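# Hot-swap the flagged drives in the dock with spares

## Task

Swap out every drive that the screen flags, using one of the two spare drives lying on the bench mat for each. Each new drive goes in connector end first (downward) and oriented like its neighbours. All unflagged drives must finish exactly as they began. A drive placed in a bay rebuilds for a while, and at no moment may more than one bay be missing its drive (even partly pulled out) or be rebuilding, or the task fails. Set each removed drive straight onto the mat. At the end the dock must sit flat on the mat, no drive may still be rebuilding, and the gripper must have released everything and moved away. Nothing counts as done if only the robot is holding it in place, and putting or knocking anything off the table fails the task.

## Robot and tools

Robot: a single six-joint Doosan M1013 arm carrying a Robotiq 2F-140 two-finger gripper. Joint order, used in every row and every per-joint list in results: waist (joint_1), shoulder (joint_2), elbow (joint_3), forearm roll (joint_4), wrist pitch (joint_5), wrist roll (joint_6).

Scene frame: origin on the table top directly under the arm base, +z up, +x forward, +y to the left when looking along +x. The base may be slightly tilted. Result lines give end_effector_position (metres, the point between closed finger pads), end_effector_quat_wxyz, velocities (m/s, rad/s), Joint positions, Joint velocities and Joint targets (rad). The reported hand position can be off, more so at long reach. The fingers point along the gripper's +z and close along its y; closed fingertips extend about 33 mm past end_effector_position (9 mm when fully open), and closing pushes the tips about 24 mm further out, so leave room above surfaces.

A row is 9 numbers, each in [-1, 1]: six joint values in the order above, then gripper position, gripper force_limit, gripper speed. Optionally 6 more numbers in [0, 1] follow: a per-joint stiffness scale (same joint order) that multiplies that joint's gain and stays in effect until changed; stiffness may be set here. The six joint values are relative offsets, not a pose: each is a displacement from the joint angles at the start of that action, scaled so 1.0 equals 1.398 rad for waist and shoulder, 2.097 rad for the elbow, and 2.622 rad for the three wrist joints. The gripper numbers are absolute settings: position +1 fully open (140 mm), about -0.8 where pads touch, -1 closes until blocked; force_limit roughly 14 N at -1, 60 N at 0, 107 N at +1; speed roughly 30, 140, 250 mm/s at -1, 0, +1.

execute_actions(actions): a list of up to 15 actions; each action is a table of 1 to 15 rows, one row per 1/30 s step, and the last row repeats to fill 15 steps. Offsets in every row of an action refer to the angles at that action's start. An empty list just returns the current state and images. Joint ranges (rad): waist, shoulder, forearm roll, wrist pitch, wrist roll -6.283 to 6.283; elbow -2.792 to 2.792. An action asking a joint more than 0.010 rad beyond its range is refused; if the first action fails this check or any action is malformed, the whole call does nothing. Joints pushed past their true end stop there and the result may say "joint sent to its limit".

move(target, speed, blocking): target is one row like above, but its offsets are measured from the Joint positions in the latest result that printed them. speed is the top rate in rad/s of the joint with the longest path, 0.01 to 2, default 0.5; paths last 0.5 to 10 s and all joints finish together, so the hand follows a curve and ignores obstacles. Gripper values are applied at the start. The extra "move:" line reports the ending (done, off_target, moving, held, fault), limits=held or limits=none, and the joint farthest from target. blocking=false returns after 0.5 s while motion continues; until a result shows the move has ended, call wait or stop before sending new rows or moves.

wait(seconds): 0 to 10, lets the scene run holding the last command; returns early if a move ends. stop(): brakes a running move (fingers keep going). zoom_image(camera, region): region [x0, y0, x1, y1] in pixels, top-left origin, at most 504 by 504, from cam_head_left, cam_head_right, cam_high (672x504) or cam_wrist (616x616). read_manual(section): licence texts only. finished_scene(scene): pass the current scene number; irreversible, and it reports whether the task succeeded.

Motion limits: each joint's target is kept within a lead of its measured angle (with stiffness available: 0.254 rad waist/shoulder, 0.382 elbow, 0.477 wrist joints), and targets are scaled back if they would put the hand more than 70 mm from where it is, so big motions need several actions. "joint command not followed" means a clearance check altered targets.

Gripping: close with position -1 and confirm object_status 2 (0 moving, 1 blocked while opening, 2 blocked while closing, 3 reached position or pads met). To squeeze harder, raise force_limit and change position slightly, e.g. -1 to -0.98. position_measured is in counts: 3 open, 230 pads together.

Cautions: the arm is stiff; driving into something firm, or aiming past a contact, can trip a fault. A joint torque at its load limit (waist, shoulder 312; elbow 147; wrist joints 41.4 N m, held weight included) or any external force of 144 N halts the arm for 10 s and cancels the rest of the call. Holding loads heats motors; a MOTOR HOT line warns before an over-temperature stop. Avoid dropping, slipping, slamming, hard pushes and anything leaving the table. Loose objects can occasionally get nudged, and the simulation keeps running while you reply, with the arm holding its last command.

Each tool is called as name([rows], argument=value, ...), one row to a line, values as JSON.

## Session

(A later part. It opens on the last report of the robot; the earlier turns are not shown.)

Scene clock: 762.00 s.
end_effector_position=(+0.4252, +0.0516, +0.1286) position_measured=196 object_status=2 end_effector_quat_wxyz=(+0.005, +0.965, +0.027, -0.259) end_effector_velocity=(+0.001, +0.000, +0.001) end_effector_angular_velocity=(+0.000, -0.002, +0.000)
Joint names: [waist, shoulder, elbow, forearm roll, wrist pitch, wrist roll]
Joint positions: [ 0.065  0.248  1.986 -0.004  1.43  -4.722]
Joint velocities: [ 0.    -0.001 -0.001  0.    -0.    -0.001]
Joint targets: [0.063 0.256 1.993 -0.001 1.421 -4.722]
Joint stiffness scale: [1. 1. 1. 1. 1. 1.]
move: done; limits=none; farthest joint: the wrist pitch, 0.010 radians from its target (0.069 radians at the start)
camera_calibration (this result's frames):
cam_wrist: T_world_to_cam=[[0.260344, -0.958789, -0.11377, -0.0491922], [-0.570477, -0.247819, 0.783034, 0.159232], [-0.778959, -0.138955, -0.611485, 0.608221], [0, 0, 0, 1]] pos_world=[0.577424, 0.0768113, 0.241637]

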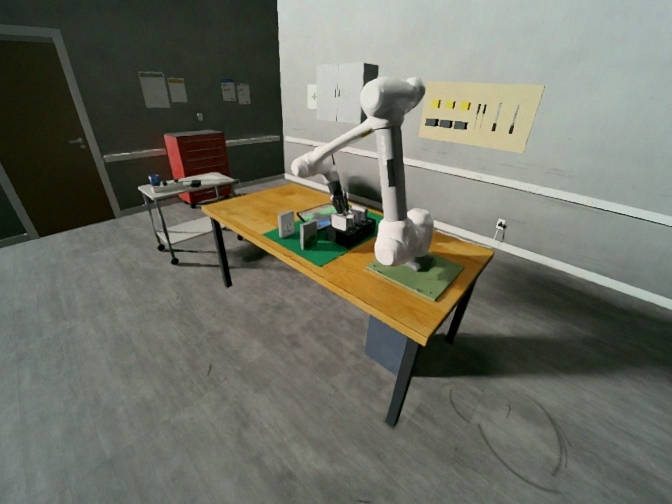

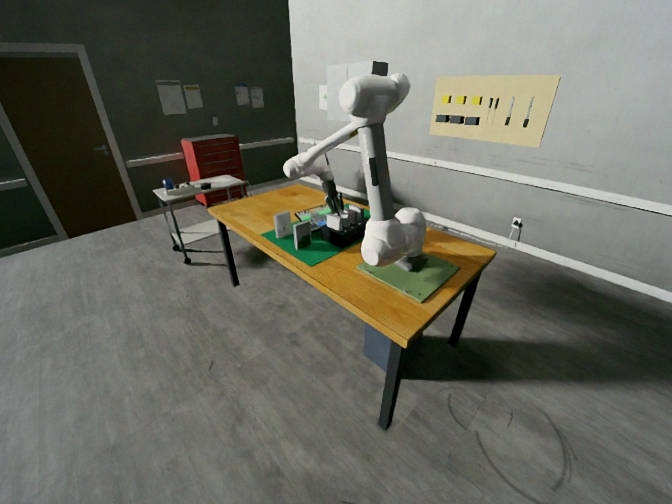

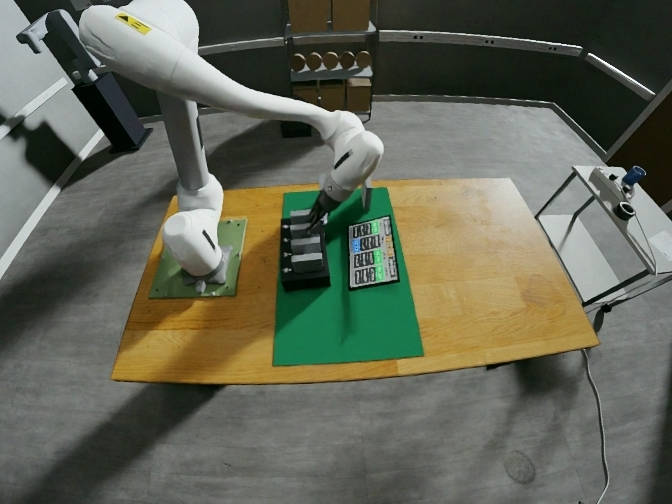

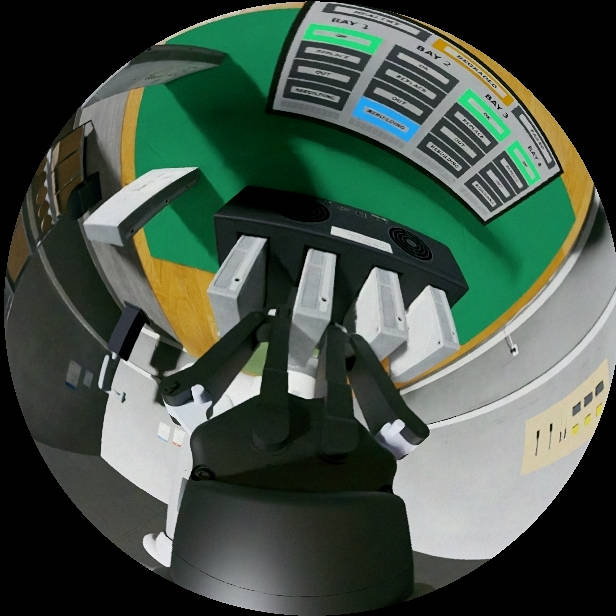

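move(target=[0, 0, 0, 0, 0, 0, -0.15, 0.8, -0.3], speed=0.04)

move(target=[0, -0.0569, -0.0351, 0, 0.0569, 0, -0.15, 0.8, 0], speed=0.15)

move(target=[0, -0.075, -0.115, 0, 0.13, 0, -0.15, 0.8, 0], speed=0.3)

wait(seconds=10)

wait(seconds=10)

wait(seconds=10)

Scene clock: 770.80 s.
end_effector_position=(+0.4255, +0.0516, +0.1289) position_measured=148 object_status=3 end_effector_quat_wxyz=(+0.005, +0.965, +0.027, -0.259) end_effector_velocity=(-0.001, -0.000, -0.000) end_effector_angular_velocity=(-0.000, +0.002, +0.000)
Joint names: [waist, shoulder, elbow, forearm roll, wrist pitch, wrist roll]
Joint positions: [ 0.065  0.248  1.985 -0.004  1.431 -4.722]
Joint velocities: [-0.    -0.     0.002 -0.    -0.    -0.   ]
Joint targets: [0.065 0.248 1.986 -0.004 1.430 -4.722]
Joint stiffness scale: [1. 1. 1. 1. 1. 1.]
move: done; limits=none; farthest joint: the elbow, 0.001 radians from its target (0.000 radians at the start)
camera_calibration (this result's frames):
cam_wrist: T_world_to_cam=[[0.260363, -0.958789, -0.113728, -0.0492323], [-0.570622, -0.247823, 0.782927, 0.159224], [-0.778846, -0.138949, -0.61163, 0.608608], [0, 0, 0, 1]] pos_world=[0.577687, 0.0768216, 0.241984]

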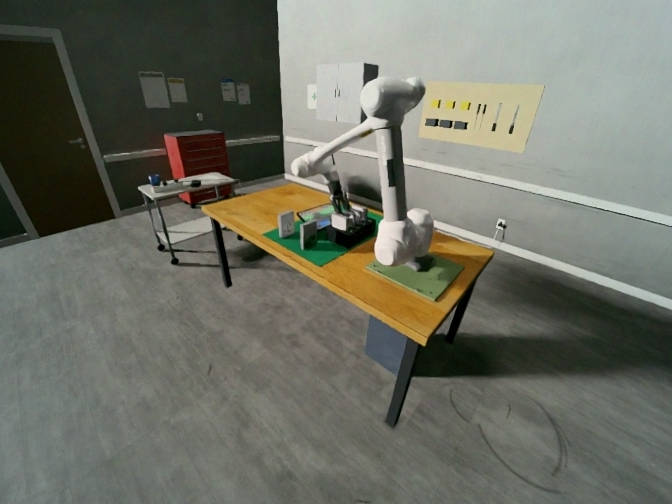

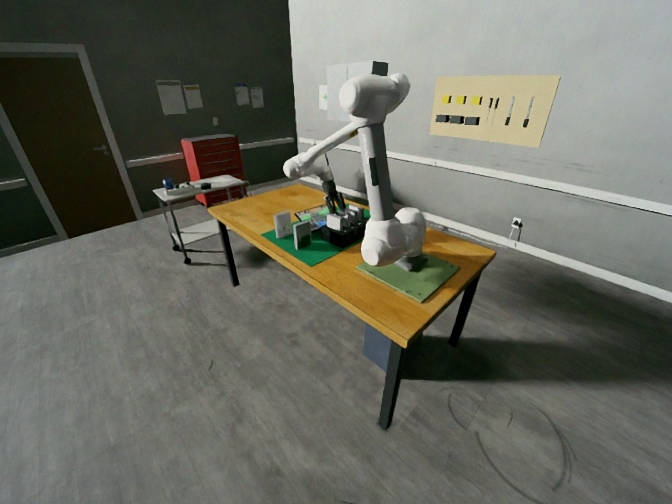

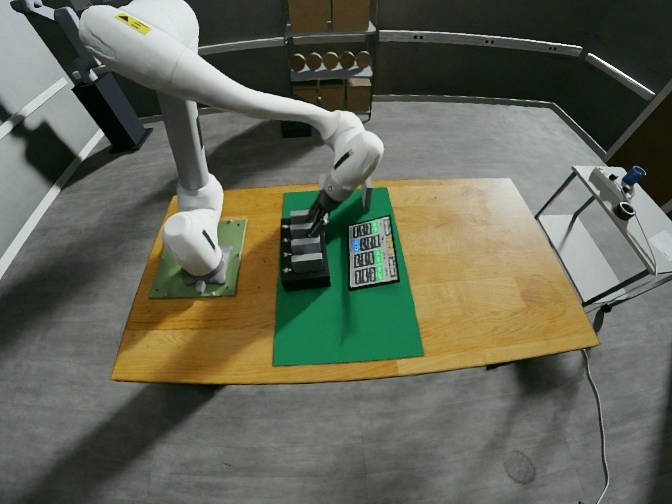

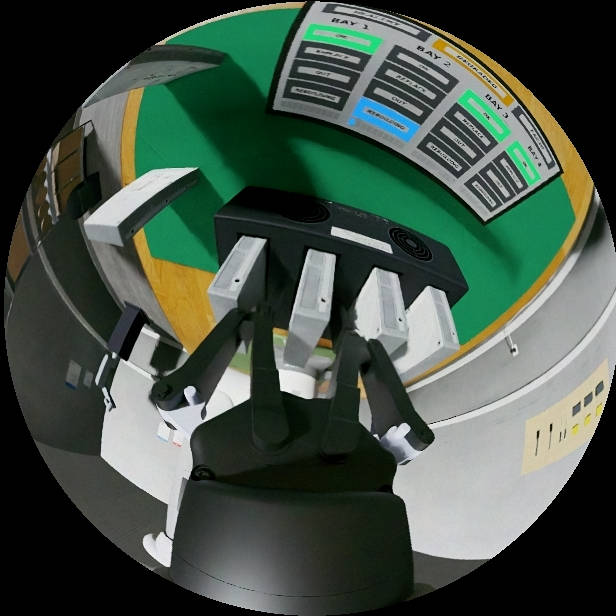

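Scene clock: 772.23 s.
end_effector_position=(+0.4249, +0.0513, +0.2067) position_measured=148 object_status=3 end_effector_quat_wxyz=(+0.005, +0.965, +0.027, -0.259) end_effector_velocity=(+0.000, -0.000, +0.001) end_effector_angular_velocity=(-0.000, +0.001, -0.000)
Joint names: [waist, shoulder, elbow, forearm roll, wrist pitch, wrist roll]
Joint positions: [ 0.065  0.172  1.915 -0.004  1.577 -4.722]
Joint velocities: [ 0.    -0.    -0.001 -0.     0.002  0.001]
Joint targets: [0.065 0.168 1.912 -0.004 1.580 -4.722]
Joint stiffness scale: [1. 1. 1. 1. 1. 1.]
move: done; limits=none; farthest joint: the shoulder, 0.004 radians from its target (0.080 radians at the start)
camera_calibration (this result's frames):
cam_wrist: T_world_to_cam=[[0.259862, -0.958945, -0.113559, -0.040311], [-0.570285, -0.247303, 0.783336, 0.0976967], [-0.77926, -0.138798, -0.611137, 0.655747], [0, 0, 0, 1]] pos_world=[0.577188, 0.0765213, 0.319644]

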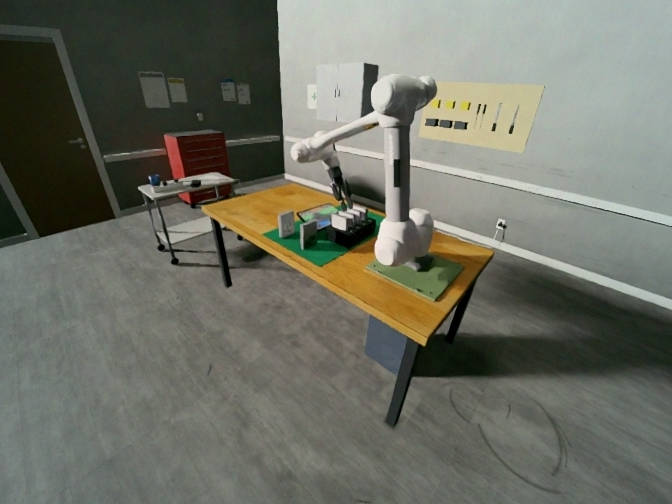

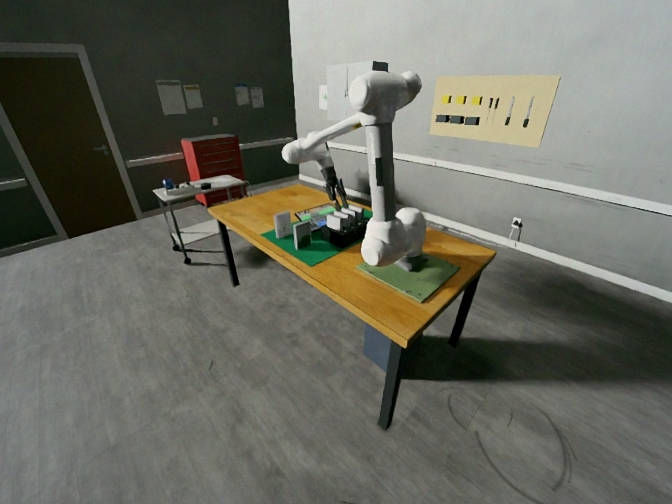

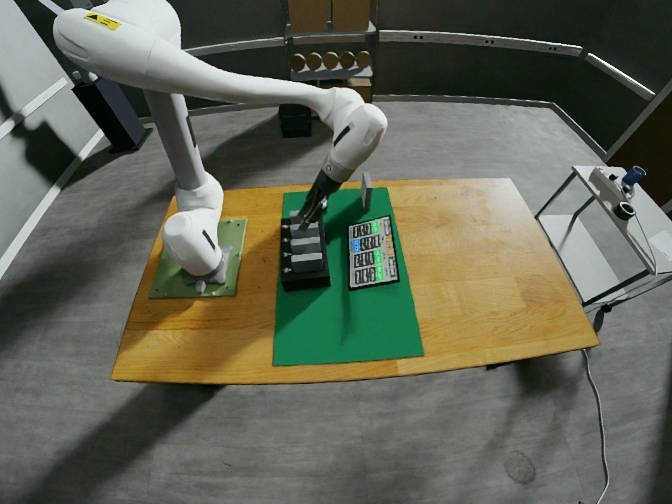

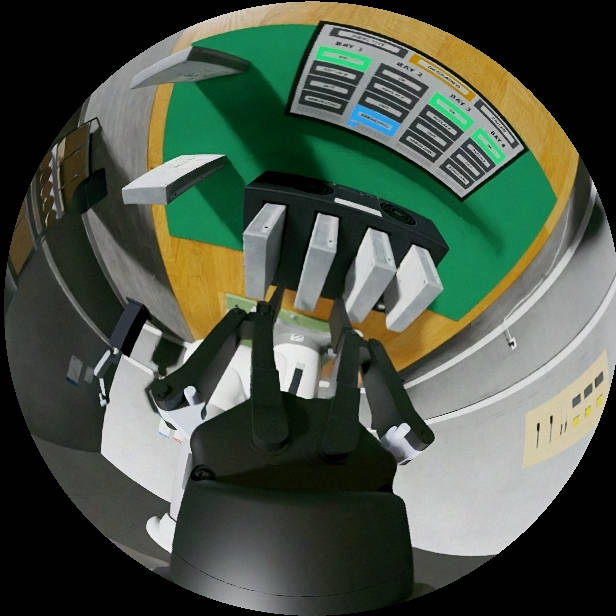

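Scene clock: 773.90 s.
end_effector_position=(+0.4274, +0.0510, +0.3916) position_measured=148 object_status=3 end_effector_quat_wxyz=(+0.005, +0.966, +0.026, -0.259) end_effector_velocity=(-0.000, -0.000, +0.000) end_effector_angular_velocity=(+0.000, +0.002, +0.000)
Joint names: [waist, shoulder, elbow, forearm roll, wrist pitch, wrist roll]
Joint positions: [ 0.065  0.071  1.677 -0.004  1.916 -4.722]
Joint velocities: [ 0.     0.001 -0.    -0.     0.002 -0.   ]
Joint targets: [0.065 0.067 1.674 -0.004 1.918 -4.722]
Joint stiffness scale: [1. 1. 1. 1. 1. 1.]
move: done; limits=none; farthest joint: the shoulder, 0.004 radians from its target (0.105 radians at the start)
camera_calibration (this result's frames):
cam_wrist: T_world_to_cam=[[0.258801, -0.959299, -0.112992, -0.0200587], [-0.571128, -0.246311, 0.783035, -0.0453986], [-0.778996, -0.138117, -0.611628, 0.770667], [0, 0, 0, 1]] pos_world=[0.579609, 0.0760179, 0.504643]

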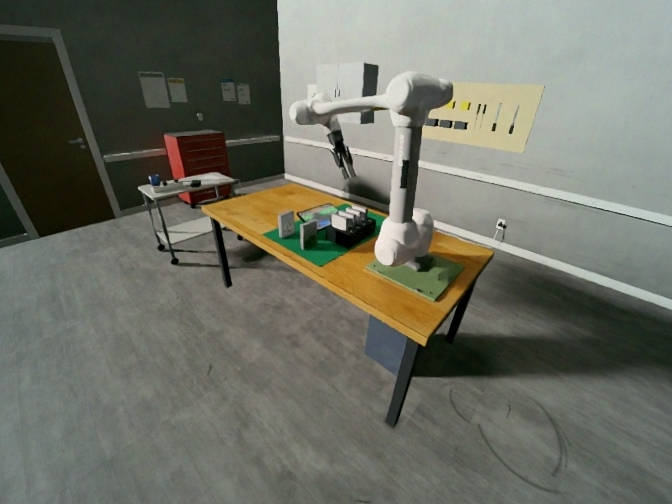

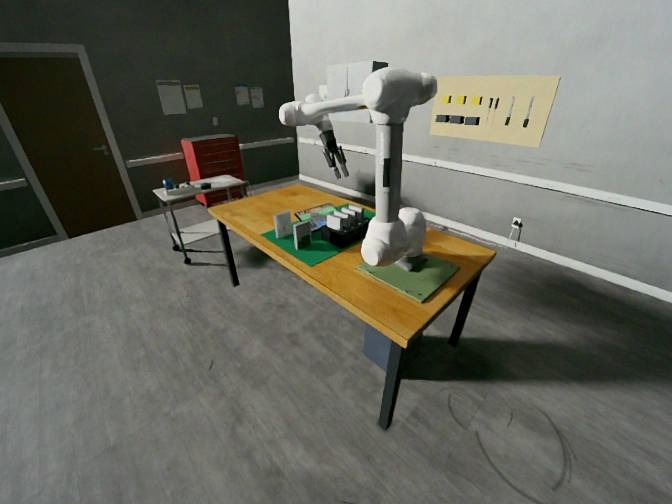

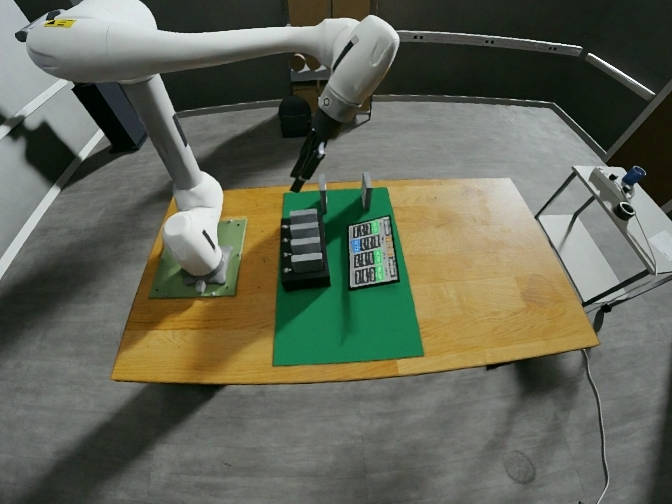

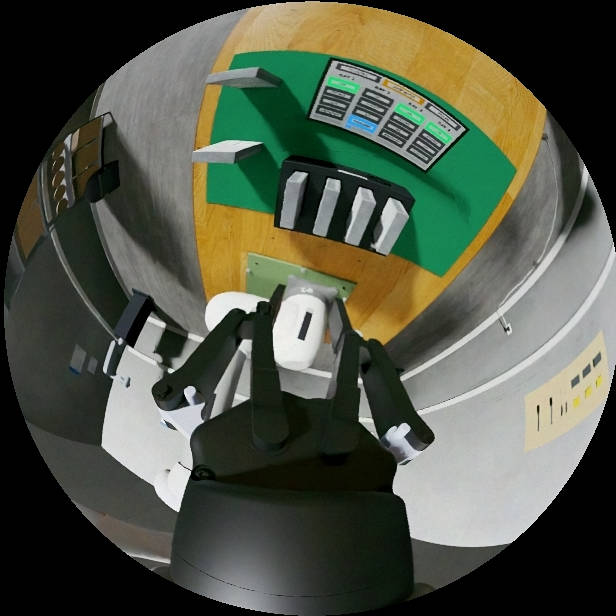

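Scene clock: 783.90 s.
end_effector_position=(+0.4273, +0.0510, +0.3916) position_measured=148 object_status=3 end_effector_quat_wxyz=(+0.005, +0.965, +0.026, -0.259) end_effector_velocity=(+0.000, -0.000, +0.000) end_effector_angular_velocity=(-0.000, -0.001, -0.000)
Joint names: [waist, shoulder, elbow, forearm roll, wrist pitch, wrist roll]
Joint positions: [ 0.065  0.071  1.677 -0.004  1.916 -4.722]
Joint velocities: [ 0.    -0.    -0.001 -0.    -0.     0.   ]
Joint targets: [0.065 0.067 1.674 -0.004 1.918 -4.722]
Joint stiffness scale: [1. 1. 1. 1. 1. 1.]
wait: 10.00 s; at rest by 0.17 s
camera_calibration (this result's frames):
cam_wrist: T_world_to_cam=[[0.258781, -0.9593, -0.113031, -0.0200189], [-0.570987, -0.246304, 0.78314, -0.045564], [-0.779106, -0.138122, -0.611486, 0.770647], [0, 0, 0, 1]] pos_world=[0.57958, 0.0760167, 0.50466]

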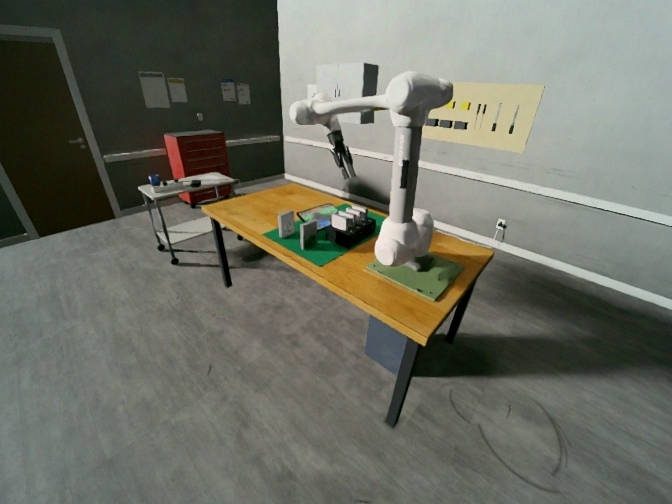

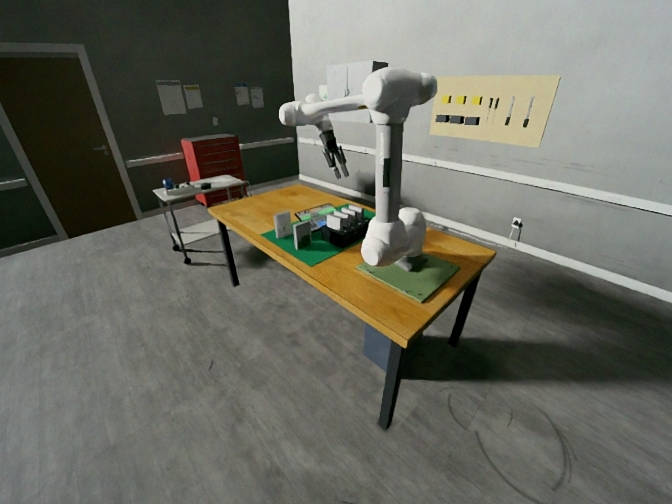

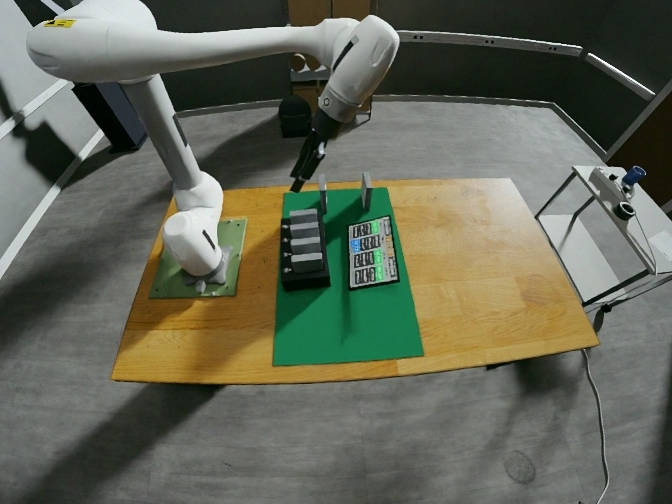

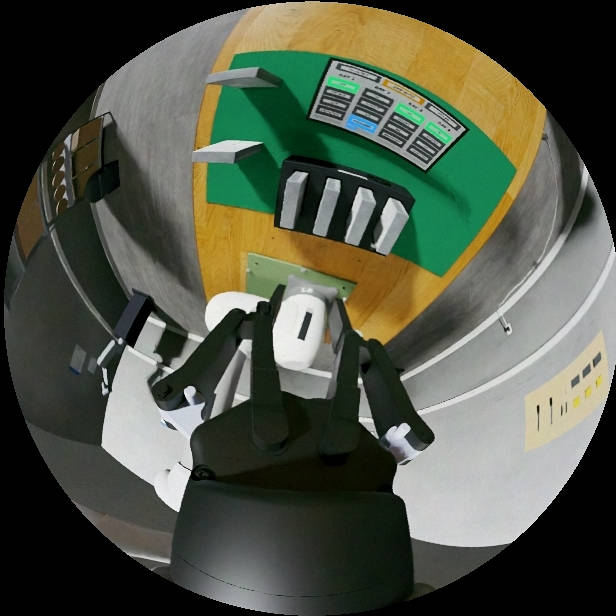

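Scene clock: 793.90 s.
end_effector_position=(+0.4273, +0.0510, +0.3916) position_measured=148 object_status=3 end_effector_quat_wxyz=(+0.005, +0.965, +0.026, -0.259) end_effector_velocity=(-0.000, -0.000, +0.001) end_effector_angular_velocity=(-0.000, -0.002, -0.000)
Joint names: [waist, shoulder, elbow, forearm roll, wrist pitch, wrist roll]
Joint positions: [ 0.065  0.071  1.677 -0.004  1.916 -4.722]
Joint velocities: [-0.    -0.001 -0.001 -0.    -0.     0.   ]
Joint targets: [0.065 0.067 1.674 -0.004 1.918 -4.722]
Joint stiffness scale: [1. 1. 1. 1. 1. 1.]
wait: 10.00 s; at rest by 0.17 s
camera_calibration (this result's frames):
cam_wrist: T_world_to_cam=[[0.258781, -0.9593, -0.113031, -0.0200189], [-0.570987, -0.246304, 0.78314, -0.0455644], [-0.779106, -0.138122, -0.611486, 0.770648], [0, 0, 0, 1]] pos_world=[0.57958, 0.0760166, 0.504661]

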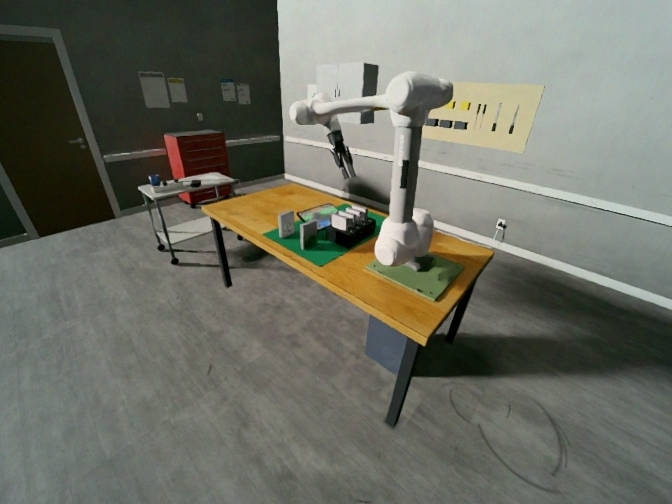

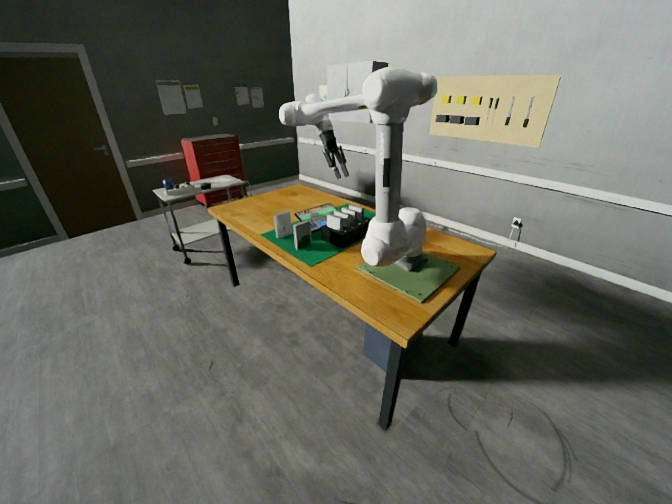

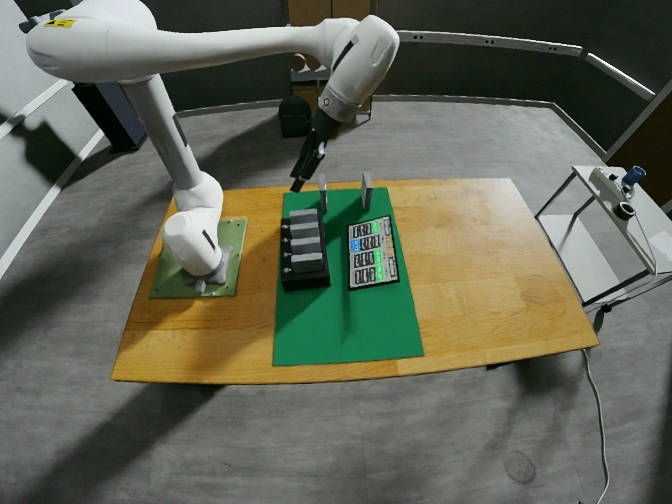

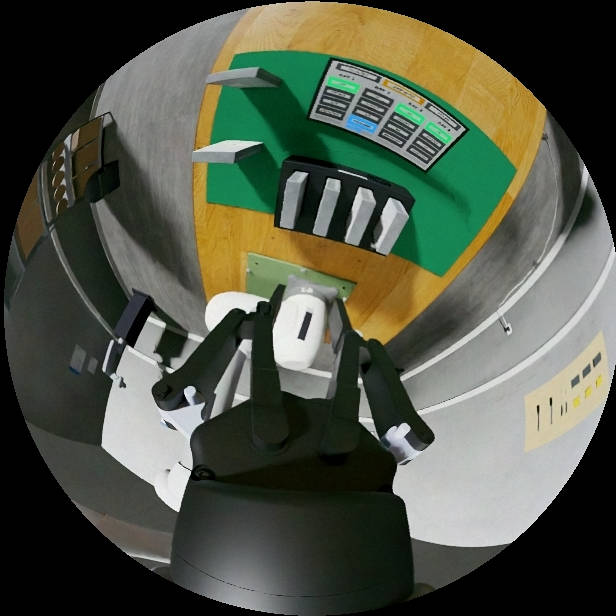

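Scene clock: 803.90 s.
end_effector_position=(+0.4273, +0.0510, +0.3916) position_measured=148 object_status=3 end_effector_quat_wxyz=(+0.005, +0.965, +0.026, -0.259) end_effector_velocity=(-0.000, +0.000, -0.001) end_effector_angular_velocity=(-0.000, +0.000, -0.000)
Joint names: [waist, shoulder, elbow, forearm roll, wrist pitch, wrist roll]
Joint positions: [ 0.065  0.071  1.677 -0.004  1.916 -4.722]
Joint velocities: [-0.     0.     0.001  0.    -0.001  0.   ]
Joint targets: [0.065 0.067 1.674 -0.004 1.918 -4.722]
Joint stiffness scale: [1. 1. 1. 1. 1. 1.]
wait: 10.00 s; at rest by 0.17 s
camera_calibration (this result's frames):
cam_wrist: T_world_to_cam=[[0.258781, -0.9593, -0.113031, -0.0200191], [-0.570987, -0.246304, 0.78314, -0.0455641], [-0.779106, -0.138122, -0.611487, 0.770648], [0, 0, 0, 1]] pos_world=[0.57958, 0.0760167, 0.504662]

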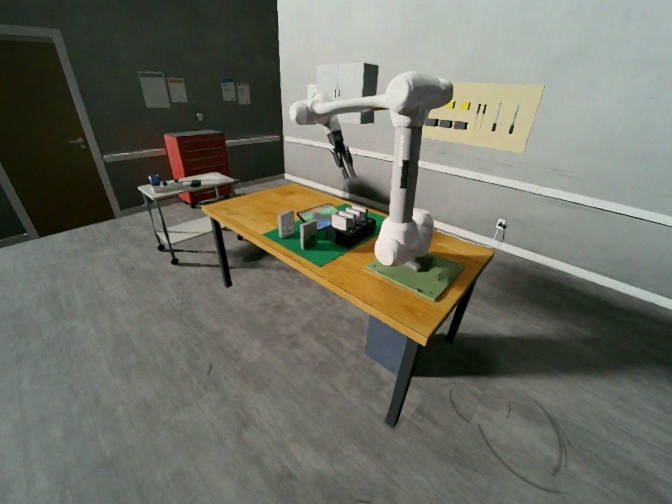

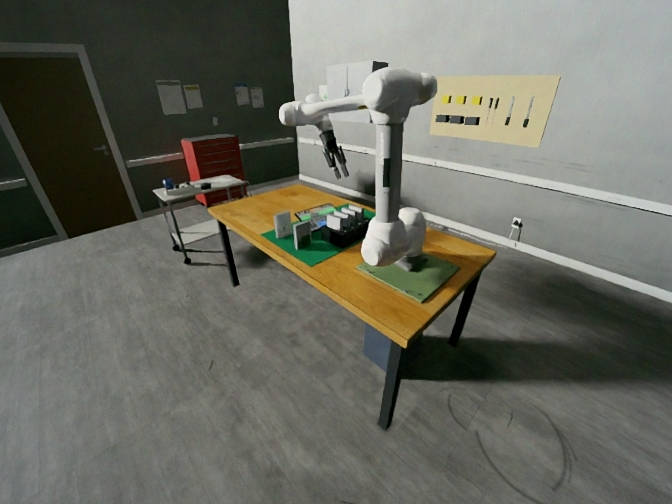

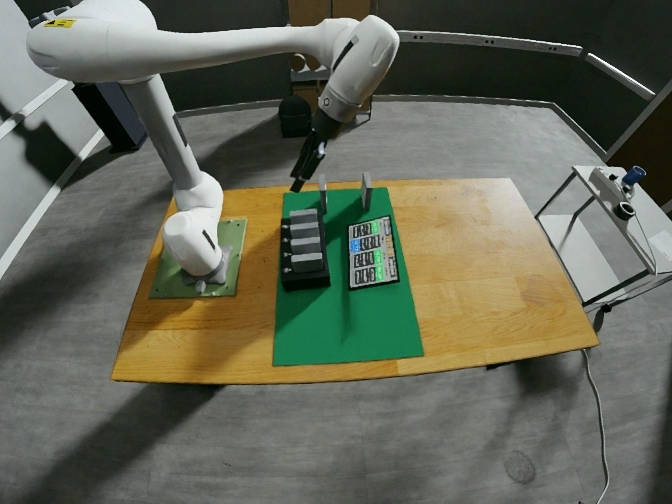

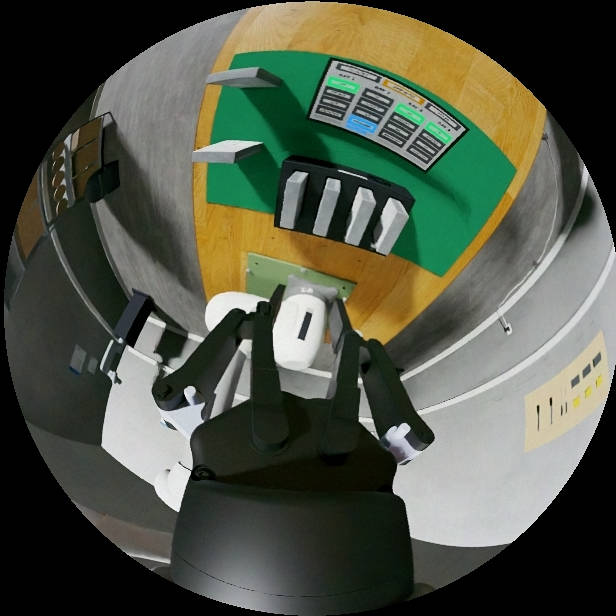

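wait(seconds=5)

Scene clock: 816.20 s.
end_effector_position=(+0.4273, +0.0510, +0.3916) position_measured=148 object_status=3 end_effector_quat_wxyz=(+0.005, +0.965, +0.026, -0.259) end_effector_velocity=(-0.001, +0.000, +0.000) end_effector_angular_velocity=(-0.000, +0.002, -0.000)
Joint names: [waist, shoulder, elbow, forearm roll, wrist pitch, wrist roll]
Joint positions: [ 0.065  0.071  1.677 -0.004  1.916 -4.722]
Joint velocities: [ 0.    -0.     0.     0.     0.001  0.   ]
Joint targets: [0.065 0.067 1.674 -0.004 1.918 -4.722]
Joint stiffness scale: [1. 1. 1. 1. 1. 1.]
wait: 5.00 s; at rest from the start
camera_calibration (this result's frames):
cam_wrist: T_world_to_cam=[[0.258781, -0.9593, -0.113031, -0.020019], [-0.570988, -0.246304, 0.783139, -0.0455643], [-0.779106, -0.138122, -0.611487, 0.770649], [0, 0, 0, 1]] pos_world=[0.579581, 0.0760167, 0.504662]

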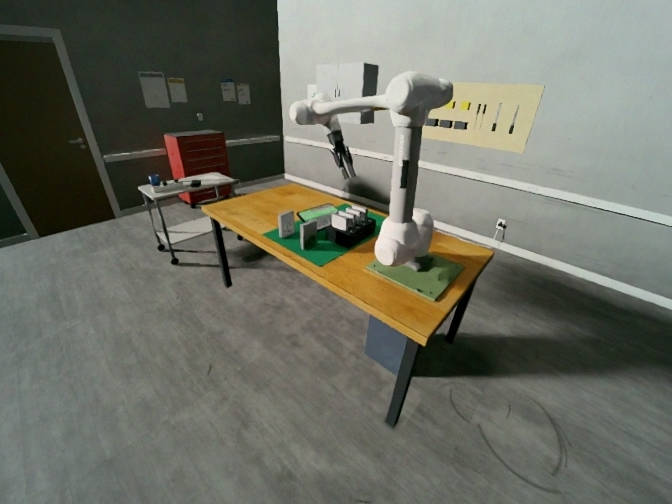

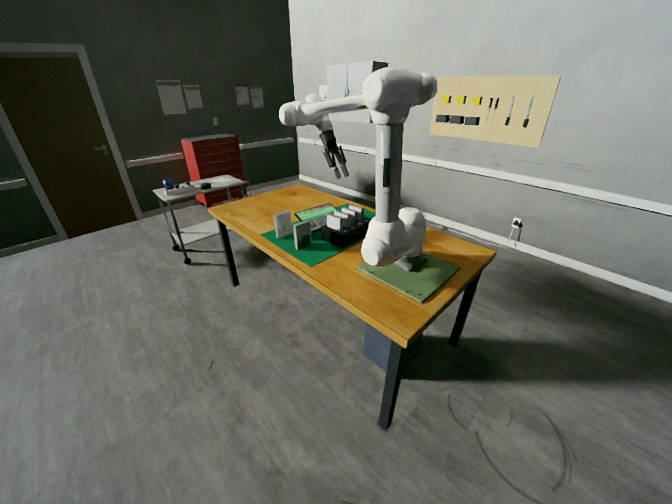

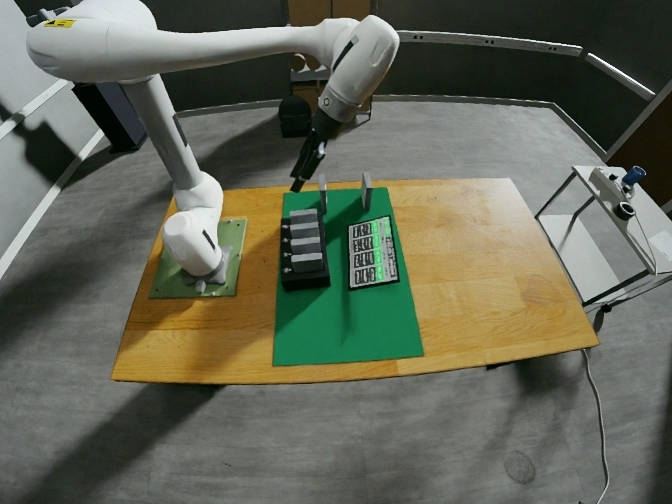

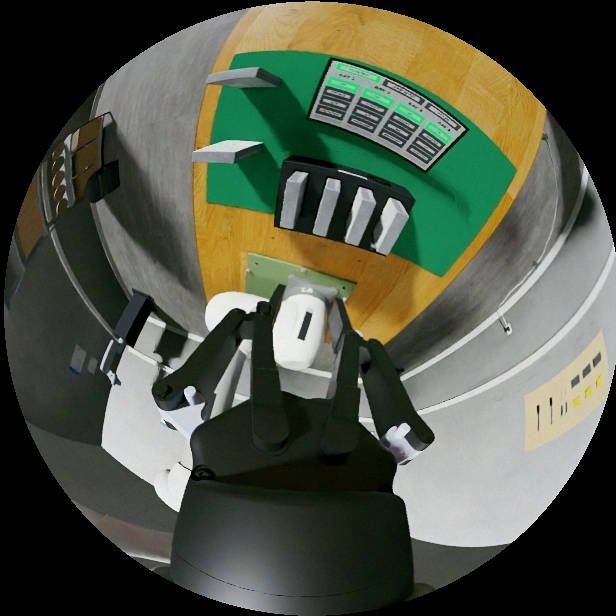

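zoom_image(camera="cam_wrist", region=[300, 50, 480, 180])

Region (300, 50, 480, 180) of cam_wrist's 616x616 image, scaled by 2.800, with more detail than that image has.

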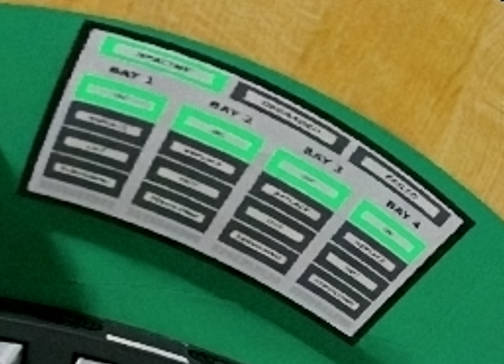

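All four bays now show OK and the header reads HEALTHY.

finished_scene(scene=2)

The scene is finished: the task was done.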